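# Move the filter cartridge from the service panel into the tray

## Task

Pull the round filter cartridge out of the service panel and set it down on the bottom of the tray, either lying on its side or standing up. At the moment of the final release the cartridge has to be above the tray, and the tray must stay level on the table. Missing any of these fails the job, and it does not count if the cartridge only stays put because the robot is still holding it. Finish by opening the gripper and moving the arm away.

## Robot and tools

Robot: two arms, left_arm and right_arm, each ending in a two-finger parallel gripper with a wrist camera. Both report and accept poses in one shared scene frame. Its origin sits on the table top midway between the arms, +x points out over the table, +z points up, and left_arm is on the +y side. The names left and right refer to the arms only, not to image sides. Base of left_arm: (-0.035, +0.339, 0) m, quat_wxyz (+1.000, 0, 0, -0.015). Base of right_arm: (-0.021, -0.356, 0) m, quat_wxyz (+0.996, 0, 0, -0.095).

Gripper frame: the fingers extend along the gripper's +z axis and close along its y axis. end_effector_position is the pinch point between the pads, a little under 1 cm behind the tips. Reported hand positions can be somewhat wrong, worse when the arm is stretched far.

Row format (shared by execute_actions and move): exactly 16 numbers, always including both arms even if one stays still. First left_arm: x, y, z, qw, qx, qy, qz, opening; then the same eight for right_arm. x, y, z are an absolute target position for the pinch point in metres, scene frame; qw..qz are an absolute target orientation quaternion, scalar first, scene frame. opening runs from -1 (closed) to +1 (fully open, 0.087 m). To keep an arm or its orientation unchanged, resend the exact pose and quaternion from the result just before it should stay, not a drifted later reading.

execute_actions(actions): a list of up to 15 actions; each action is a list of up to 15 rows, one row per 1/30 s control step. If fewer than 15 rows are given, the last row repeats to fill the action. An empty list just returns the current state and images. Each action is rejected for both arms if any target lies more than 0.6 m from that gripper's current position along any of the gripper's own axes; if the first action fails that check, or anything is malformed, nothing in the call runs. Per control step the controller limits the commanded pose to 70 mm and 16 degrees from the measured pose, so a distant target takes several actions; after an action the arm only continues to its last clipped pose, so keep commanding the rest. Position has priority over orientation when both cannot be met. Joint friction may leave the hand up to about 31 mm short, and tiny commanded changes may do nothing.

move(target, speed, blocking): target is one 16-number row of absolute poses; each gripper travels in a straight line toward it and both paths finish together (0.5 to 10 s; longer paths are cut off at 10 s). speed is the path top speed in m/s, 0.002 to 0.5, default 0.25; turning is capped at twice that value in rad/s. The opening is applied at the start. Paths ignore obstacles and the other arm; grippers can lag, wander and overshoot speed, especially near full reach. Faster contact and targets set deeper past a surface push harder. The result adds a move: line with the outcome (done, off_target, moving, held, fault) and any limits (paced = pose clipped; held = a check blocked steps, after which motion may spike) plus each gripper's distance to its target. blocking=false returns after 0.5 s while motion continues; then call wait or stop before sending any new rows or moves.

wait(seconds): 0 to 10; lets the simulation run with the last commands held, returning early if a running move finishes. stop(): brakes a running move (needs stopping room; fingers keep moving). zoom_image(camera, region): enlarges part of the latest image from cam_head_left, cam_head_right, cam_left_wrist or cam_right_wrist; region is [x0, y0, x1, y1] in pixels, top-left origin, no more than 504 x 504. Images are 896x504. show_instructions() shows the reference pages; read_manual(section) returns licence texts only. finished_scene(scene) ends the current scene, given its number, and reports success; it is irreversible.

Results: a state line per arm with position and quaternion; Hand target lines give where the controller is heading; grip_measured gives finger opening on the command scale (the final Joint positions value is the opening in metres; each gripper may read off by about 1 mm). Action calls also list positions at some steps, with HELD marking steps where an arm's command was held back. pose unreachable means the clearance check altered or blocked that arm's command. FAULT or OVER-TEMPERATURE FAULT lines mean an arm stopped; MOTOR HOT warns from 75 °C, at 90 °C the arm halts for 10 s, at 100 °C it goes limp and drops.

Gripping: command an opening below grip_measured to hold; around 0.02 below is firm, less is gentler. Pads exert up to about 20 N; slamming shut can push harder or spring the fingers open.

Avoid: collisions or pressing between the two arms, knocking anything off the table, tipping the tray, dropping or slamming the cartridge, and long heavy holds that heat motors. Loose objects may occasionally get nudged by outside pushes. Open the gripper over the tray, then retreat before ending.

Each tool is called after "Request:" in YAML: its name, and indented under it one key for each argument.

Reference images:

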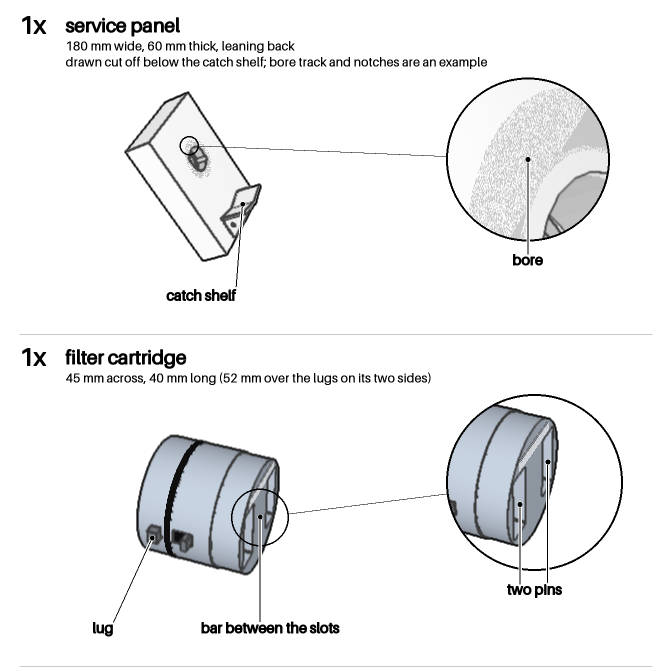

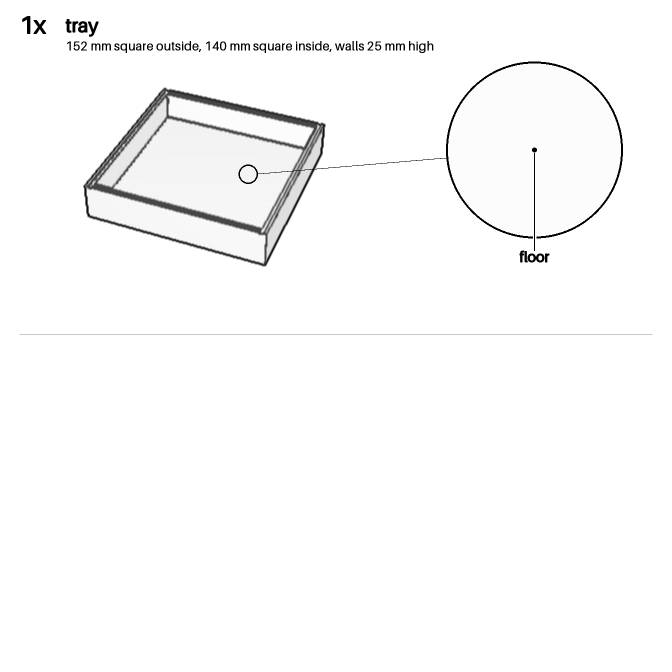

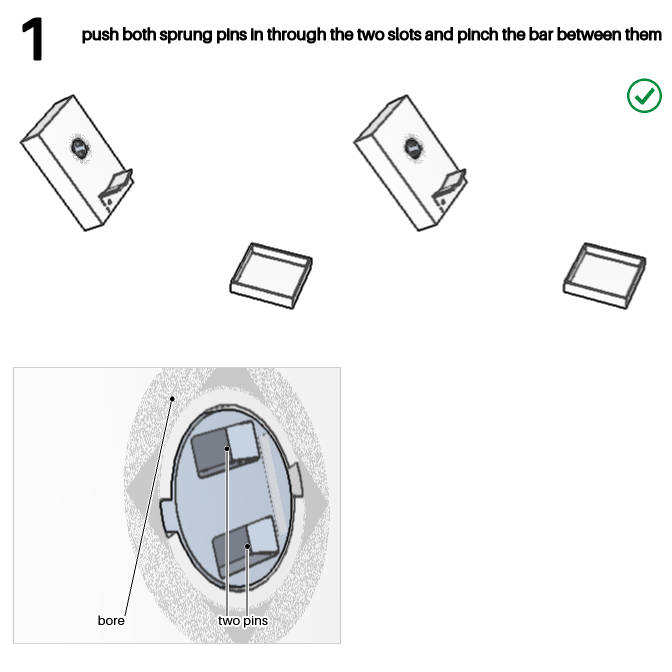

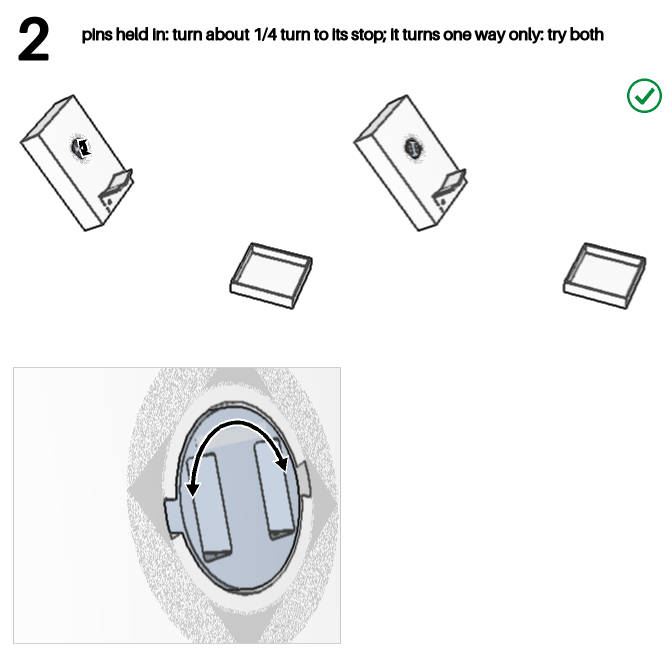

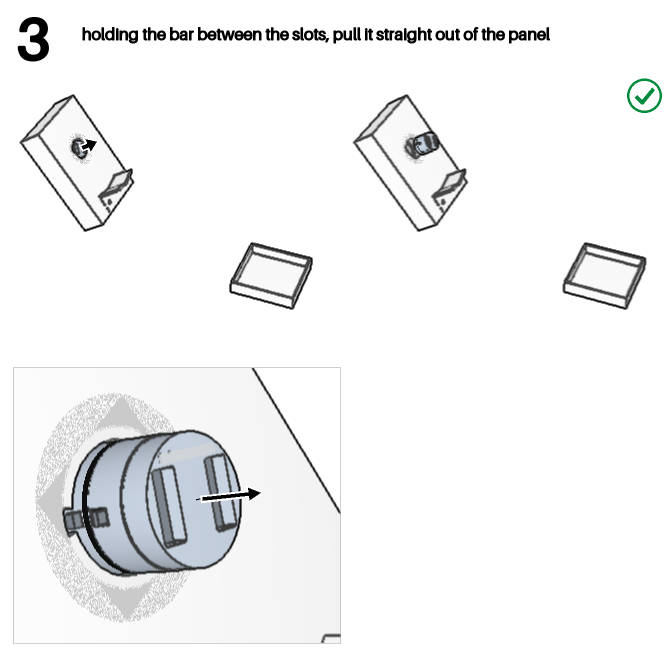

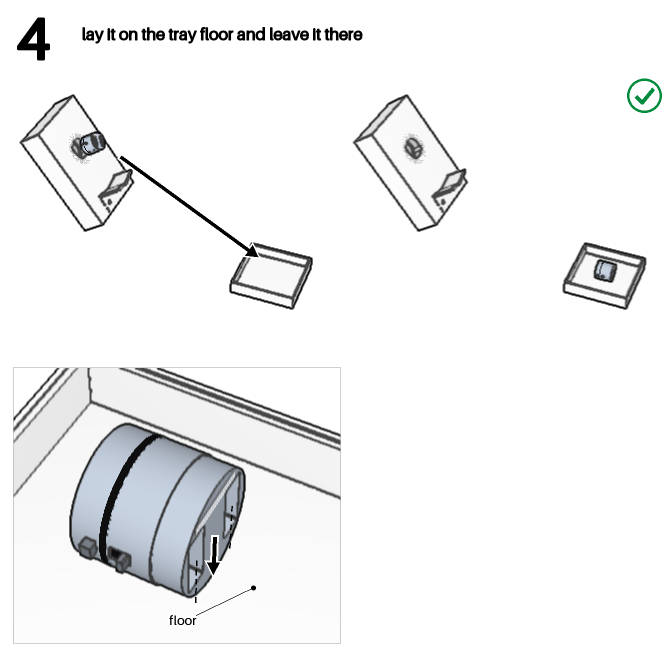

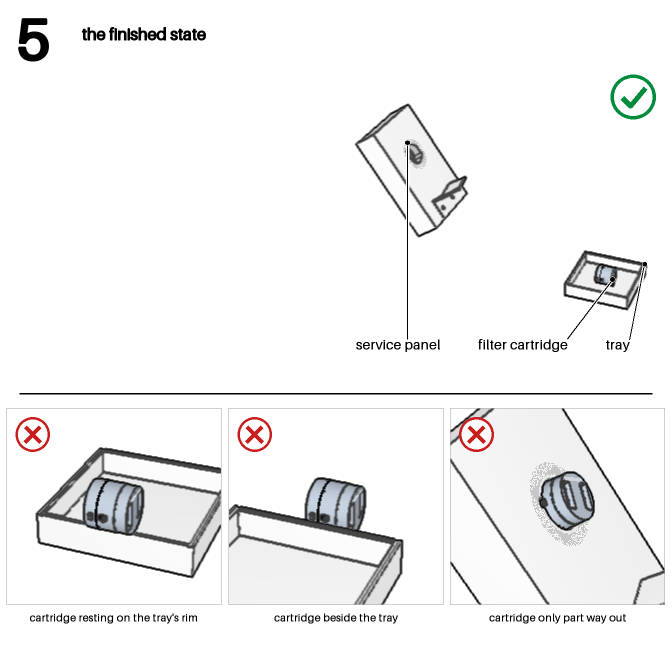

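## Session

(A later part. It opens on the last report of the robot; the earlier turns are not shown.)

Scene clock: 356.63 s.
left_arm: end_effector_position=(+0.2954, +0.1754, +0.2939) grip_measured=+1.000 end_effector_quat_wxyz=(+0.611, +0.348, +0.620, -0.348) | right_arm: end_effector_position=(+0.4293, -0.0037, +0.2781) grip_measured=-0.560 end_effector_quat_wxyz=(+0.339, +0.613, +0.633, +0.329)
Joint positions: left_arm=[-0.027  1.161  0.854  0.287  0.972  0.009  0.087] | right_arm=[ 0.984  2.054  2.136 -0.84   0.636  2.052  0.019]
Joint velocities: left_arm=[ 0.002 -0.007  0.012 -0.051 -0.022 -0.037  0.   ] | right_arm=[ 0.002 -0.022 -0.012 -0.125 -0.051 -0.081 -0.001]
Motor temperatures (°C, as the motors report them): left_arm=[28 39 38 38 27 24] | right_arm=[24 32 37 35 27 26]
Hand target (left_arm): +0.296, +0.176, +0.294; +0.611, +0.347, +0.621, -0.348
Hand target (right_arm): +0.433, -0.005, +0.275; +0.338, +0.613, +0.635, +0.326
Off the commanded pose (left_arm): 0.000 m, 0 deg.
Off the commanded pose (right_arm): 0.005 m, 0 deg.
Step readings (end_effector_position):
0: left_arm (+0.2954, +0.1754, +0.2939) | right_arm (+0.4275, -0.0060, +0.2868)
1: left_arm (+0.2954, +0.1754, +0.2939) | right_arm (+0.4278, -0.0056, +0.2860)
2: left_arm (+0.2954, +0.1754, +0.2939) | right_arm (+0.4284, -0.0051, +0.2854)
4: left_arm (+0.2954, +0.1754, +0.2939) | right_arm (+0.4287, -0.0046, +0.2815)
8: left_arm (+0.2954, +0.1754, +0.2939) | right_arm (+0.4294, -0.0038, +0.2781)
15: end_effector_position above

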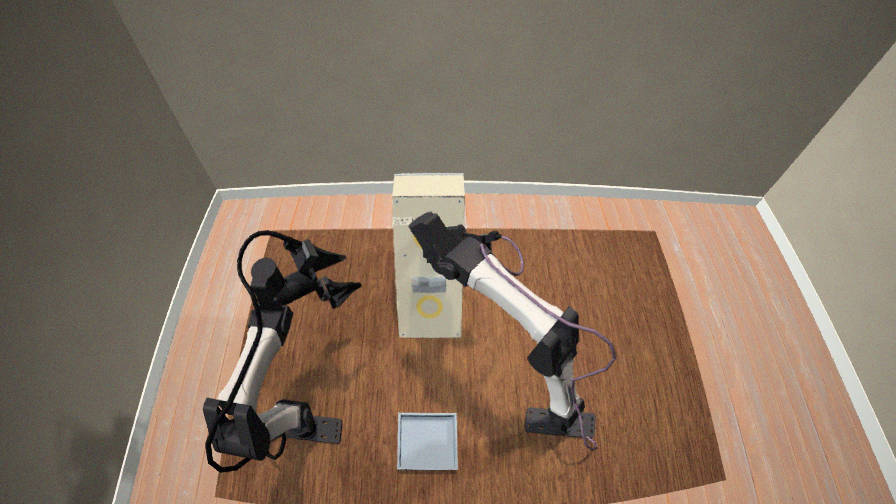

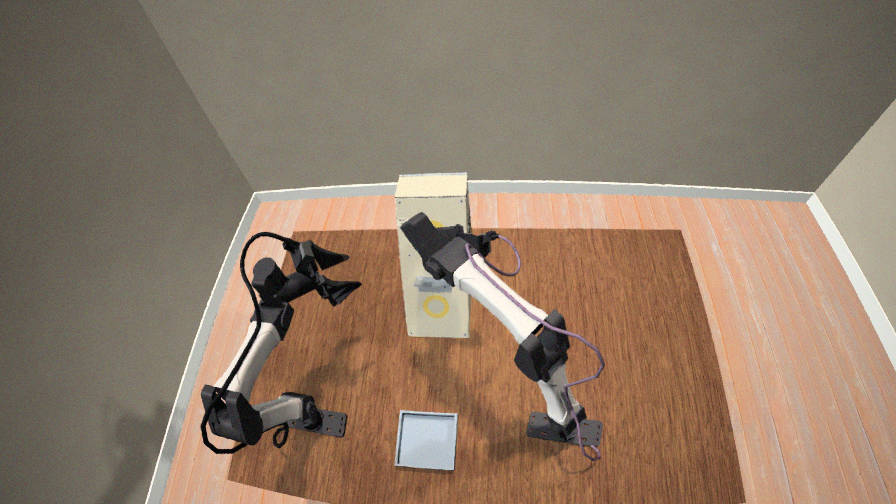

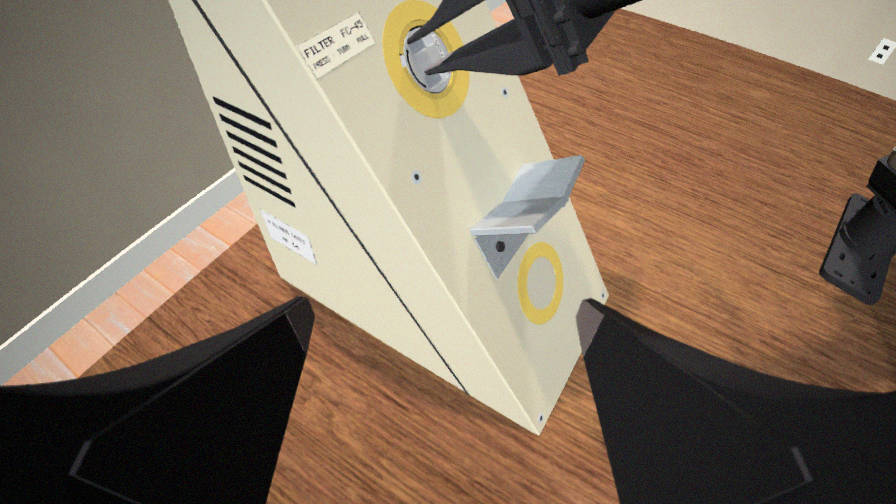

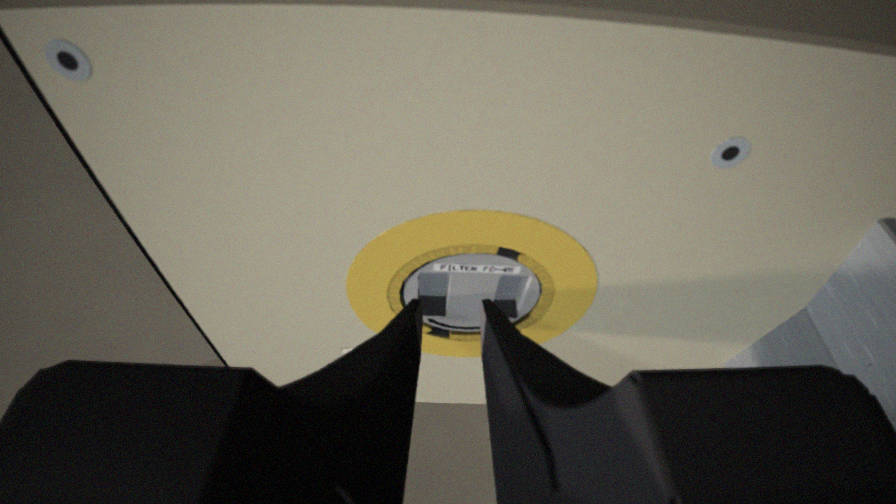

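Request:
execute_actions:
  actions:
    - [[0.2955,0.1756,0.2936,0.611,0.347,0.621,-0.348,1,0.431,-0.011,0.270,0.3377,0.6133,0.6351,0.3262,-0.56]]

Request:
zoom_image:
  camera: "cam_right_wrist"
  region: [320,170,580,390]

Request:
zoom_image:
  camera: "cam_left_wrist"
  region: [370,0,520,125]

Scene clock: 364.80 s.
left_arm: end_effector_position=(+0.2954, +0.1754, +0.2939) grip_measured=+1.000 end_effector_quat_wxyz=(+0.611, +0.348, +0.620, -0.348) | right_arm: end_effector_position=(+0.4290, -0.0042, +0.2769) grip_measured=-0.560 end_effector_quat_wxyz=(+0.338, +0.612, +0.632, +0.333)
Joint positions: left_arm=[-0.027  1.161  0.854  0.287  0.972  0.009  0.087] | right_arm=[ 0.983  2.039  2.101 -0.811  0.632  2.049  0.019]
Joint velocities: left_arm=[ 0.002 -0.007  0.002 -0.051 -0.037  0.037  0.   ] | right_arm=[ 0.007  0.012 -0.002 -0.066  0.051  0.022 -0.001]
Motor temperatures (°C, as the motors report them): left_arm=[28 39 38 38 27 24] | right_arm=[24 33 37 35 27 26]
Hand target (left_arm): +0.296, +0.176, +0.294; +0.611, +0.347, +0.621, -0.348
Hand target (right_arm): +0.431, -0.011, +0.270; +0.338, +0.613, +0.635, +0.326
Off the commanded pose (left_arm): 0.000 m, 0 deg.
Off the commanded pose (right_arm): 0.010 m, 1 deg.
Step readings (end_effector_position):
0: left_arm (+0.2954, +0.1754, +0.2939) | right_arm (+0.4293, -0.0037, +0.2781)
1: left_arm (+0.2954, +0.1754, +0.2939) | right_arm (+0.4294, -0.0038, +0.2779)
2: left_arm (+0.2954, +0.1754, +0.2939) | right_arm (+0.4291, -0.0039, +0.2775)
4: left_arm (+0.2954, +0.1754, +0.2939) | right_arm (+0.4291, -0.0044, +0.2767)
8: left_arm (+0.2954, +0.1754, +0.2939) | right_arm (+0.4290, -0.0042, +0.2770)
15: end_effector_position above

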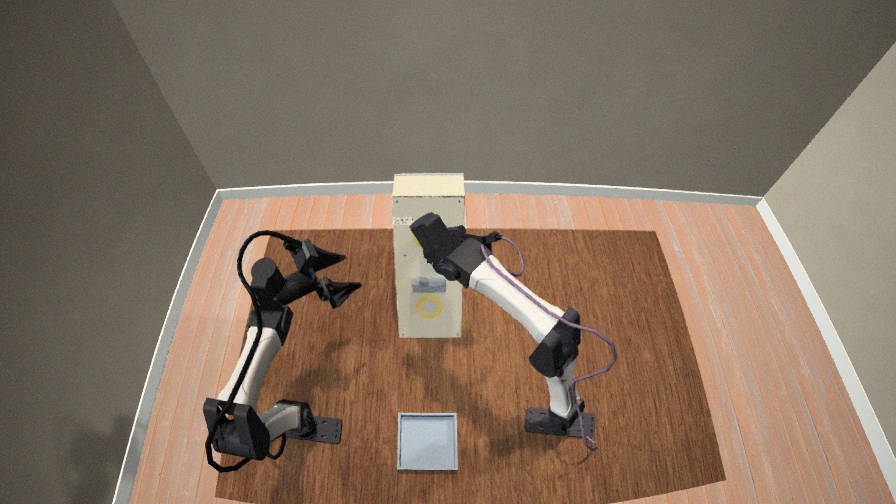

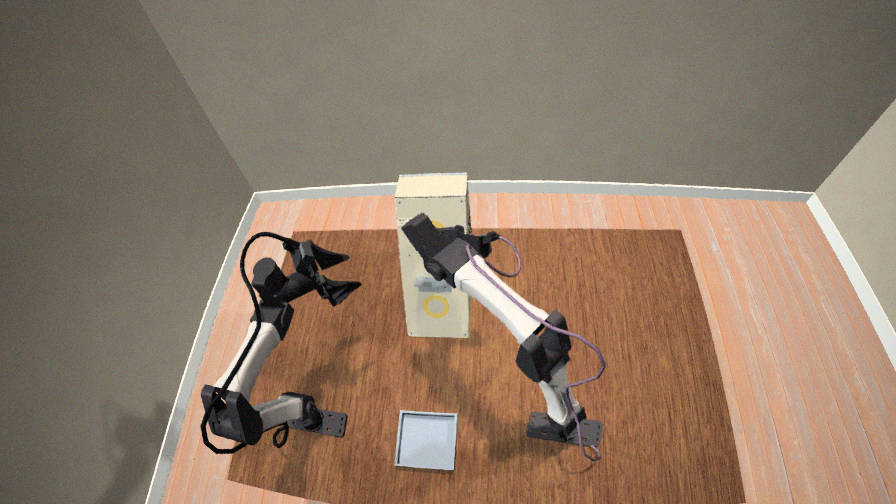

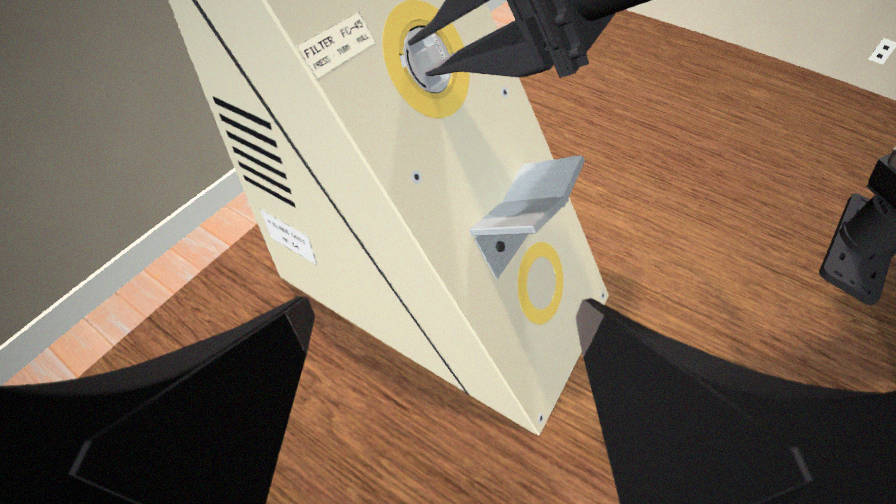

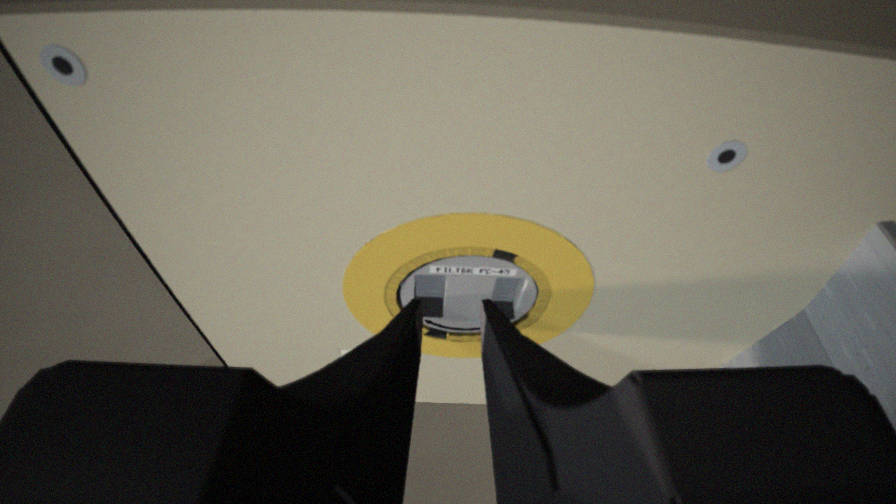

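Region (320, 170, 580, 390) of cam_right_wrist's 896x504 image, scaled by 1.938, with more detail than that image has; it fills the top 426 rows of this view, and the rest is white.

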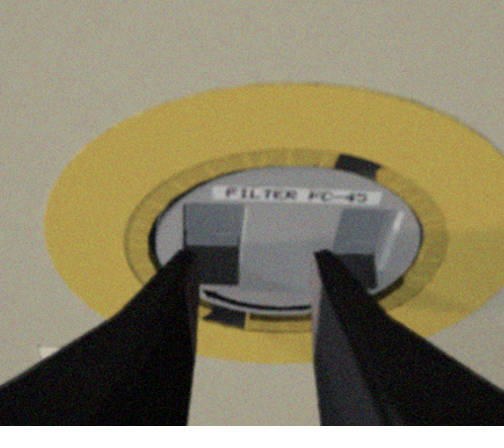

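Region (370, 0, 520, 125) of cam_left_wrist's 896x504 image, scaled by 3.360, with more detail than that image has.

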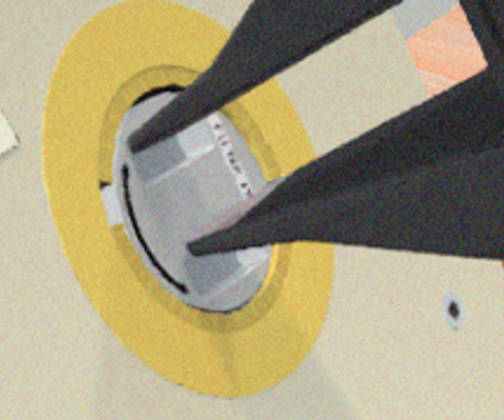

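Request:
execute_actions:
  actions:
    - [[0.2955,0.1756,0.2936,0.611,0.347,0.621,-0.348,1,0.4258,-0.0084,0.2710,0.338,0.612,0.639,0.317,-0.56]]

Request:
zoom_image:
  camera: "cam_right_wrist"
  region: [320,170,580,390]

Request:
zoom_image:
  camera: "cam_left_wrist"
  region: [370,0,520,125]

Scene clock: 368.07 s.
left_arm: end_effector_position=(+0.2954, +0.1754, +0.2939) grip_measured=+1.000 end_effector_quat_wxyz=(+0.611, +0.348, +0.620, -0.348) | right_arm: end_effector_position=(+0.4257, -0.0075, +0.2711) grip_measured=-0.560 end_effector_quat_wxyz=(+0.338, +0.612, +0.639, +0.320)
Joint positions: left_arm=[-0.027  1.161  0.854  0.287  0.972  0.009  0.087] | right_arm=[ 0.983  2.039  2.101 -0.842  0.632  2.049  0.019]
Joint velocities: left_arm=[ 0.002  0.007  0.002  0.022 -0.037 -0.022  0.   ] | right_arm=[-0.012  0.007 -0.012 -0.022 -0.037  0.051  0.   ]
Motor temperatures (°C, as the motors report them): left_arm=[28 38 38 38 27 24] | right_arm=[24 34 37 35 27 26]
Hand target (left_arm): +0.296, +0.176, +0.294; +0.611, +0.347, +0.621, -0.348
Hand target (right_arm): +0.426, -0.008, +0.271; +0.338, +0.613, +0.640, +0.318
Off the commanded pose (left_arm): 0.000 m, 0 deg.
Off the commanded pose (right_arm): 0.001 m, 0 deg.
Step readings (end_effector_position):
0: left_arm (+0.2954, +0.1754, +0.2939) | right_arm (+0.4290, -0.0041, +0.2769)
1: left_arm (+0.2954, +0.1754, +0.2939) | right_arm (+0.4288, -0.0044, +0.2765)
2: left_arm (+0.2954, +0.1754, +0.2939) | right_arm (+0.4284, -0.0048, +0.2758)
4: left_arm (+0.2954, +0.1754, +0.2939) | right_arm (+0.4273, -0.0059, +0.2739)
8: left_arm (+0.2954, +0.1754, +0.2939) | right_arm (+0.4262, -0.0070, +0.2720)
15: end_effector_position above

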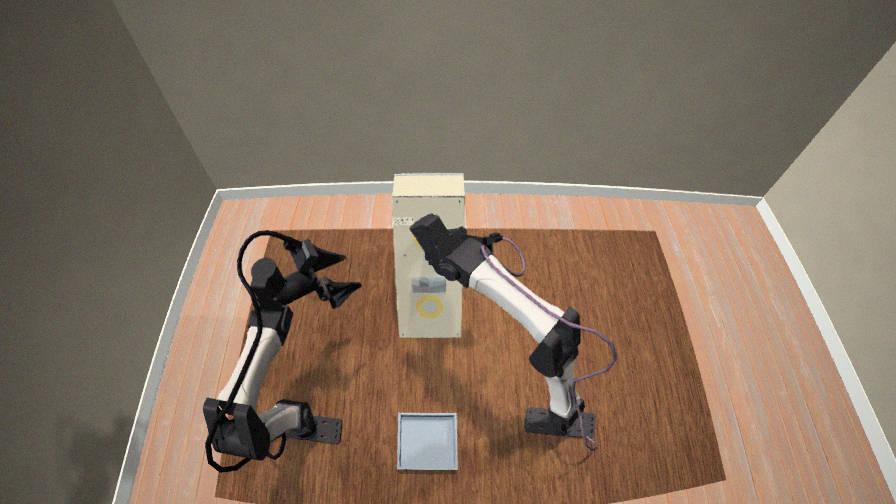

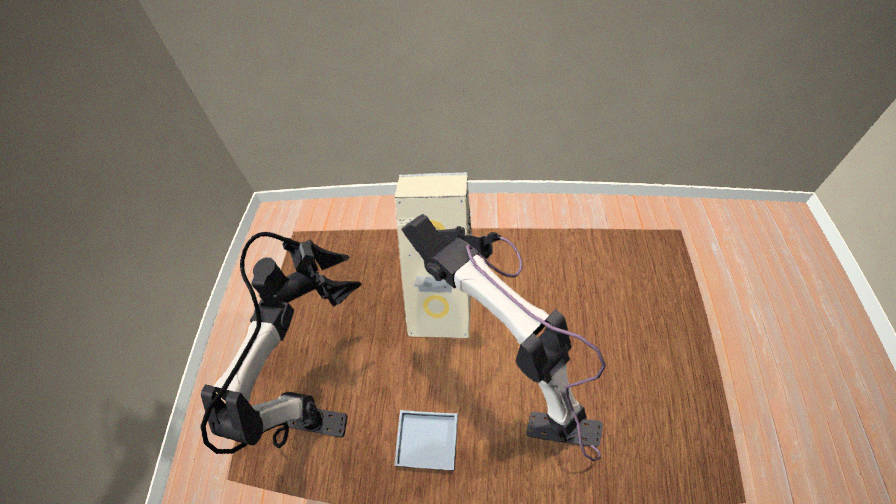

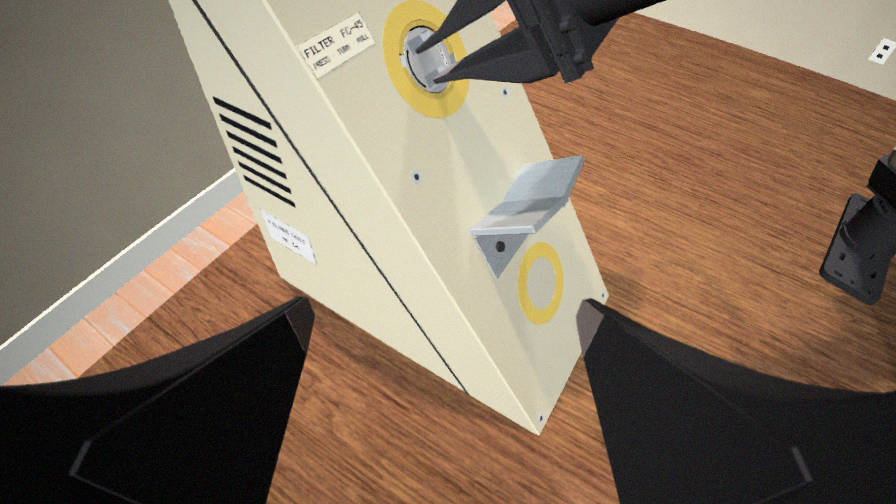

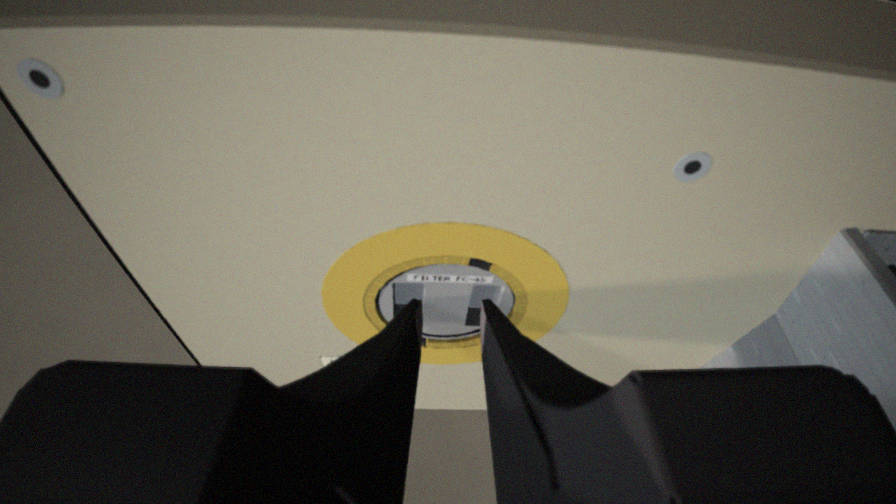

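Region (320, 170, 580, 390) of cam_right_wrist's 896x504 image, scaled by 1.938, with more detail than that image has; it fills the top 426 rows of this view, and the rest is white.

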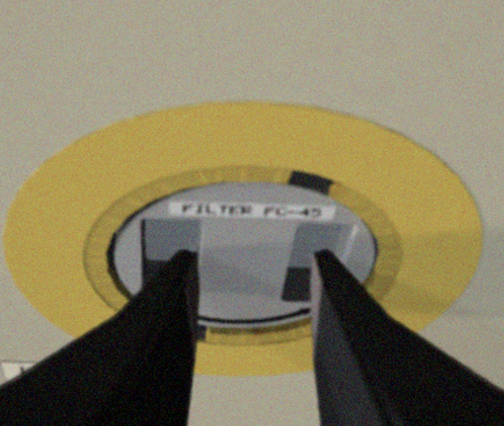

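Region (370, 0, 520, 125) of cam_left_wrist's 896x504 image, scaled by 3.360, with more detail than that image has.

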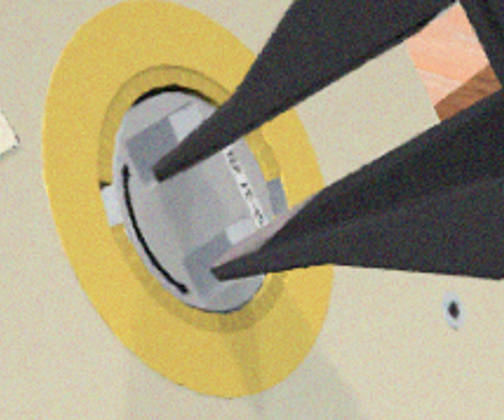

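Request:
execute_actions:
  actions:
    - [[0.2955,0.1756,0.2936,0.611,0.347,0.621,-0.348,1,0.4313,-0.0146,0.2711,0.3406,0.6171,0.6341,0.3165,-0.56]]

Request:
zoom_image:
  camera: "cam_right_wrist"
  region: [320,170,580,390]

Request:
zoom_image:
  camera: "cam_left_wrist"
  region: [370,0,520,125]

Scene clock: 372.00 s.
left_arm: end_effector_position=(+0.2954, +0.1754, +0.2939) grip_measured=+1.000 end_effector_quat_wxyz=(+0.611, +0.348, +0.620, -0.348) | right_arm: end_effector_position=(+0.4283, -0.0109, +0.2711) grip_measured=-0.560 end_effector_quat_wxyz=(+0.339, +0.615, +0.637, +0.318)
Joint positions: left_arm=[-0.027  1.161  0.854  0.287  0.972  0.009  0.087] | right_arm=[ 0.975  2.039  2.101 -0.842  0.632  2.049  0.019]
Joint velocities: left_arm=[ 0.002 -0.007 -0.017  0.037  0.037 -0.051  0.   ] | right_arm=[ 0.007  0.002 -0.027  0.007 -0.051 -0.022 -0.001]
Motor temperatures (°C, as the motors report them): left_arm=[28 38 39 38 27 24] | right_arm=[24 34 37 35 27 26]
Hand target (left_arm): +0.296, +0.176, +0.294; +0.611, +0.347, +0.621, -0.348
Hand target (right_arm): +0.431, -0.015, +0.271; +0.341, +0.617, +0.634, +0.317
Off the commanded pose (left_arm): 0.000 m, 0 deg.
Off the commanded pose (right_arm): 0.005 m, 1 deg.
Step readings (end_effector_position):
0: left_arm (+0.2954, +0.1754, +0.2939) | right_arm (+0.4257, -0.0075, +0.2711)
1: left_arm (+0.2954, +0.1754, +0.2939) | right_arm (+0.4258, -0.0077, +0.2711)
2: left_arm (+0.2954, +0.1754, +0.2939) | right_arm (+0.4262, -0.0082, +0.2711)
4: left_arm (+0.2954, +0.1754, +0.2939) | right_arm (+0.4272, -0.0094, +0.2711)
8: left_arm (+0.2954, +0.1754, +0.2939) | right_arm (+0.4283, -0.0109, +0.2711)
15: end_effector_position above

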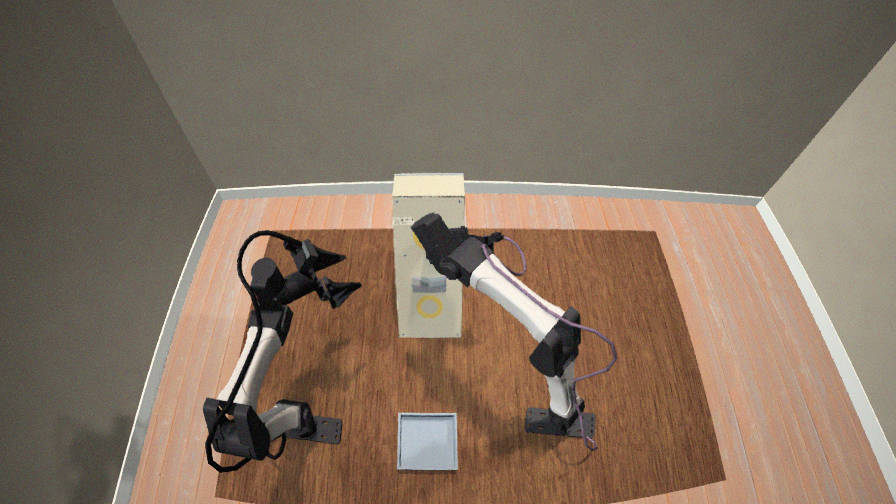

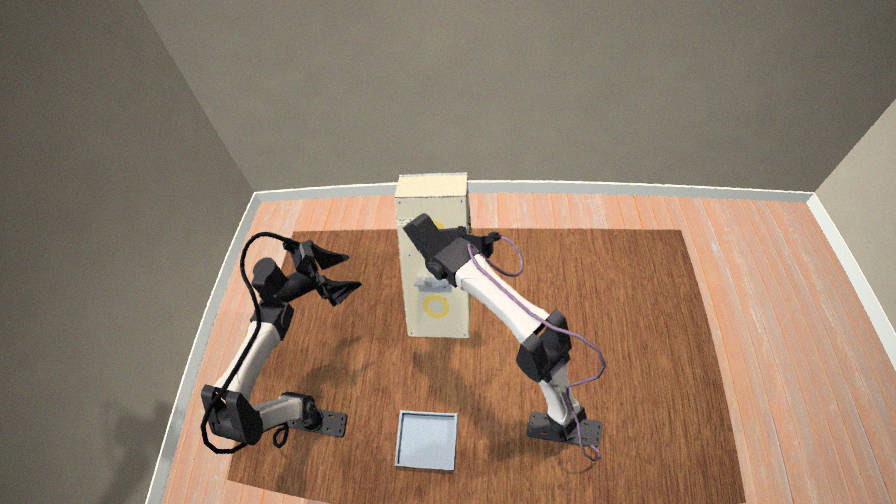

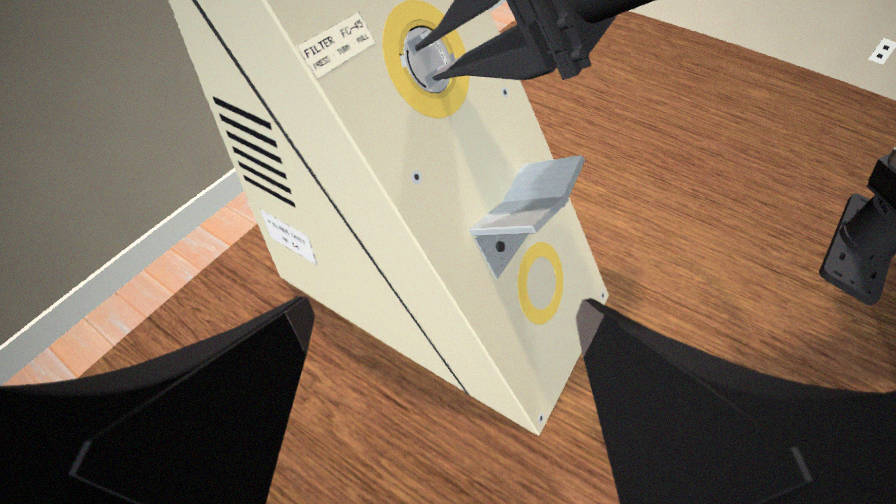

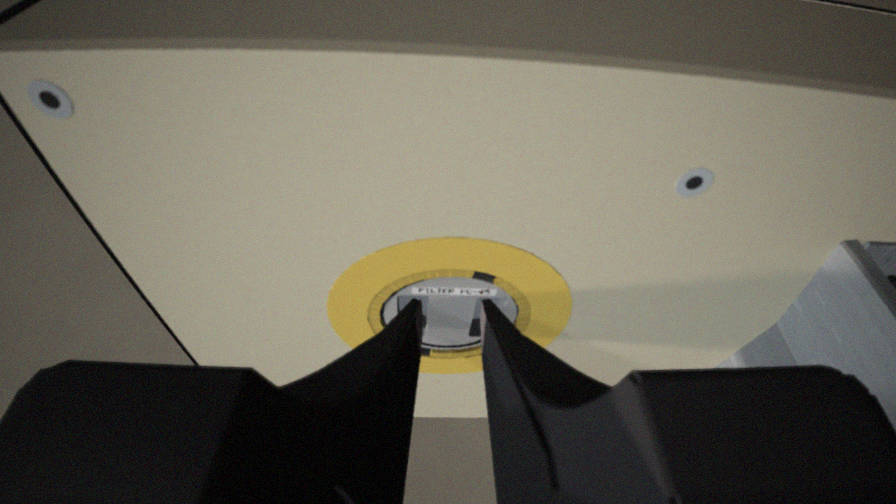

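Region (320, 170, 580, 390) of cam_right_wrist's 896x504 image, scaled by 1.938, with more detail than that image has; it fills the top 426 rows of this view, and the rest is white.

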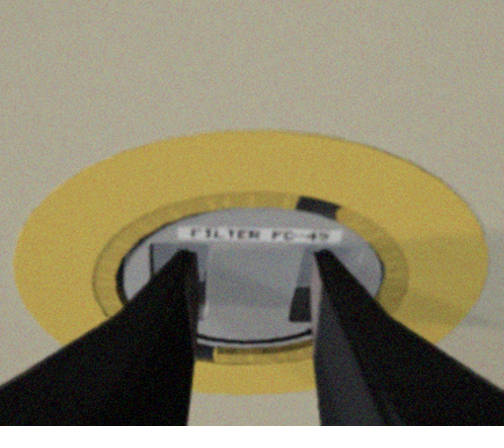

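Region (370, 0, 520, 125) of cam_left_wrist's 896x504 image, scaled by 3.360, with more detail than that image has.

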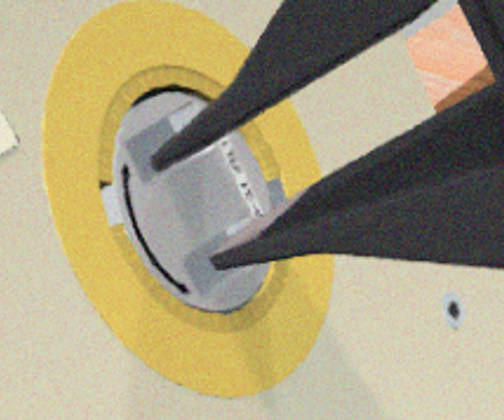

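Request:
execute_actions:
  actions:
    - [[0.2955,0.1756,0.2936,0.611,0.347,0.621,-0.348,1,0.4345,-0.009,0.2695,0.339,0.615,0.637,0.318,-0.57]]
    - [[0.2955,0.1756,0.2936,0.611,0.347,0.621,-0.348,1,0.4395,-0.009,0.2665,0.339,0.615,0.637,0.318,-0.58]]

Request:
zoom_image:
  camera: "cam_right_wrist"
  region: [320,170,580,390]

Request:
zoom_image:
  camera: "cam_left_wrist"
  region: [370,0,520,125]

Scene clock: 377.07 s.
left_arm: end_effector_position=(+0.2954, +0.1754, +0.2939) grip_measured=+1.000 end_effector_quat_wxyz=(+0.611, +0.348, +0.620, -0.348) | right_arm: end_effector_position=(+0.4317, -0.0089, +0.2669) grip_measured=-0.580 end_effector_quat_wxyz=(+0.339, +0.615, +0.637, +0.319)
Joint positions: left_arm=[-0.027  1.161  0.854  0.287  0.972  0.009  0.087] | right_arm=[ 0.973  2.05   2.101 -0.828  0.63   2.047  0.018]
Joint velocities: left_arm=[-0.012 -0.002  0.012 -0.007  0.051  0.037  0.   ] | right_arm=[-0.002 -0.007 -0.017  0.051  0.022 -0.066  0.001]
Motor temperatures (°C, as the motors report them): left_arm=[28 38 39 38 27 24] | right_arm=[24 35 37 35 27 26]
Hand target (left_arm): +0.296, +0.176, +0.294; +0.611, +0.347, +0.621, -0.348
Hand target (right_arm): +0.439, -0.009, +0.267; +0.339, +0.615, +0.637, +0.319
Off the commanded pose (left_arm): 0.000 m, 0 deg.
Off the commanded pose (right_arm): 0.008 m, 0 deg.
Step readings (end_effector_position; steps 1 to 15: 1st action; 16 to 30: 2nd action):
0: left_arm (+0.2954, +0.1754, +0.2939) | right_arm (+0.4283, -0.0109, +0.2711)
1: left_arm (+0.2954, +0.1754, +0.2939) | right_arm (+0.4284, -0.0109, +0.2707)
2: left_arm (+0.2954, +0.1754, +0.2939) | right_arm (+0.4286, -0.0107, +0.2701)
4: left_arm (+0.2954, +0.1754, +0.2939) | right_arm (+0.4293, -0.0101, +0.2681)
8: left_arm (+0.2954, +0.1754, +0.2939) | right_arm (+0.4295, -0.0098, +0.2681)
15: left_arm (+0.2954, +0.1754, +0.2939) | right_arm (+0.4295, -0.0098, +0.2681)
16: left_arm (+0.2954, +0.1754, +0.2939) | right_arm (+0.4300, -0.0100, +0.2679)
17: left_arm (+0.2954, +0.1754, +0.2939) | right_arm (+0.4306, -0.0099, +0.2675)
19: left_arm (+0.2954, +0.1754, +0.2939) | right_arm (+0.4314, -0.0094, +0.2670)
23: left_arm (+0.2954, +0.1754, +0.2939) | right_arm (+0.4317, -0.0090, +0.2669)
30: end_effector_position above

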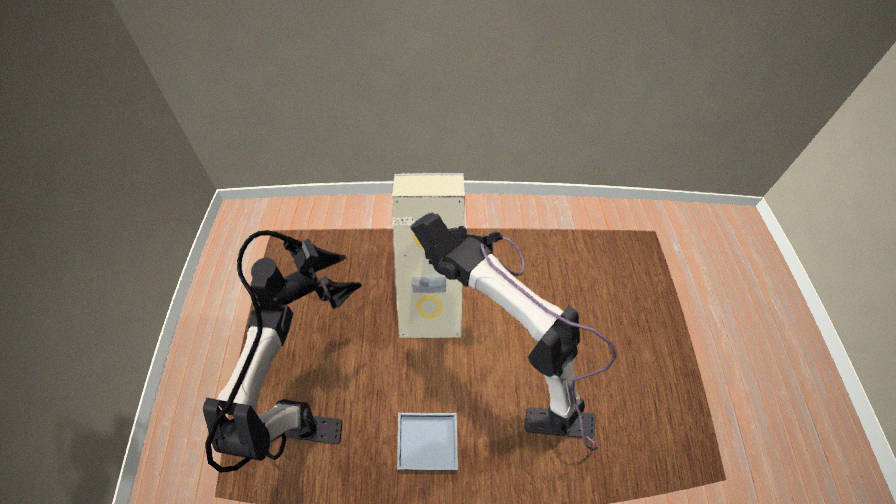

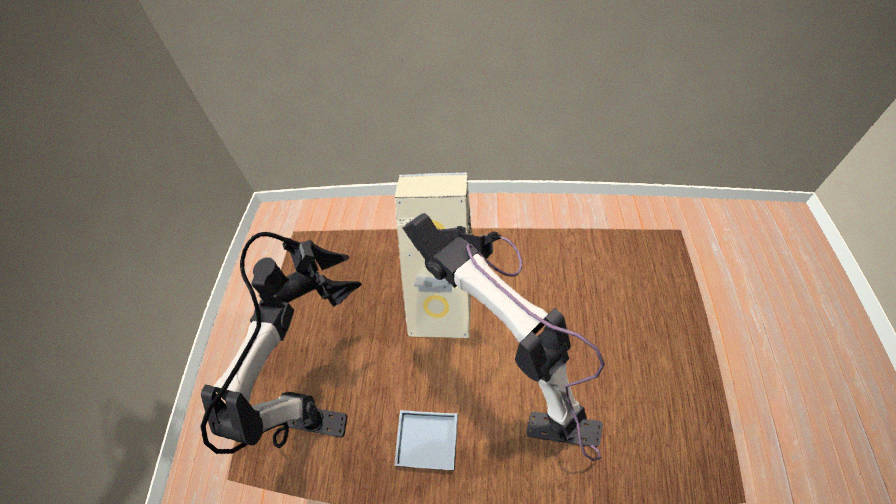

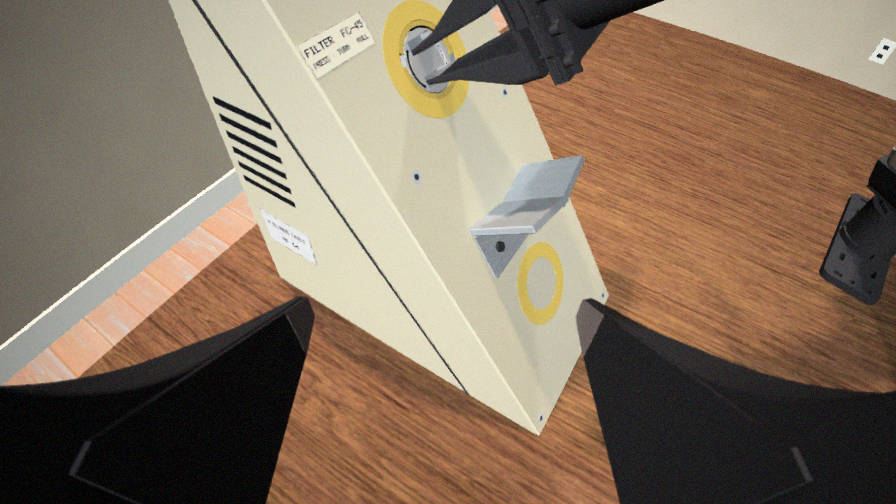

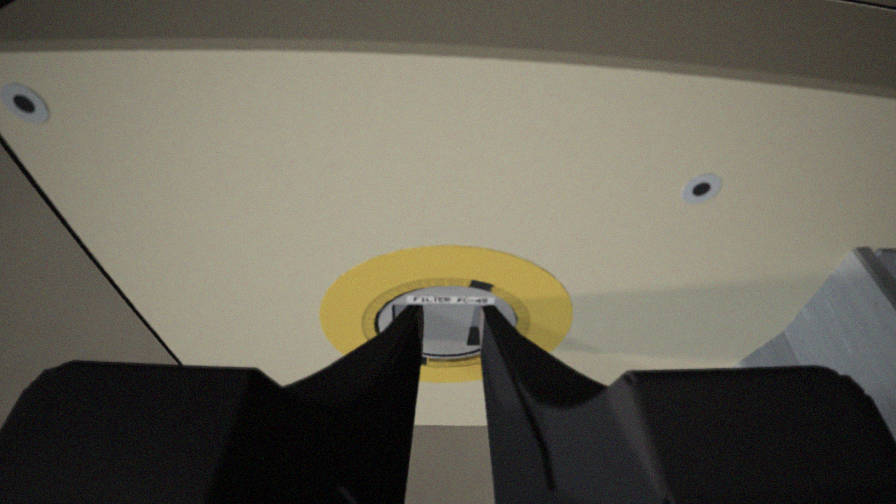

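Region (320, 170, 580, 390) of cam_right_wrist's 896x504 image, scaled by 1.938, with more detail than that image has; it fills the top 426 rows of this view, and the rest is white.

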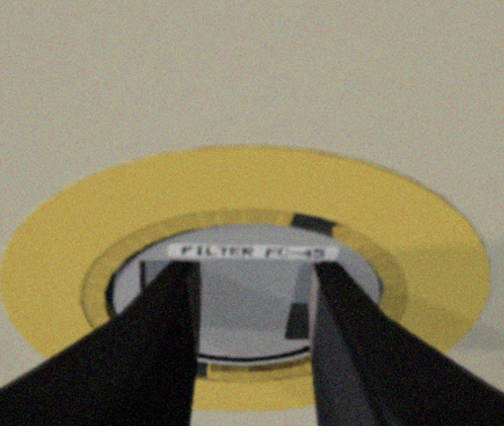

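Region (370, 0, 520, 125) of cam_left_wrist's 896x504 image, scaled by 3.360, with more detail than that image has.

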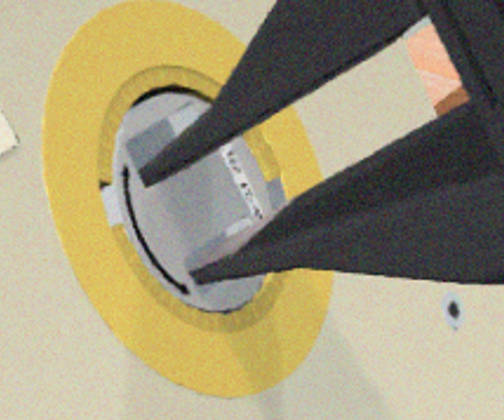

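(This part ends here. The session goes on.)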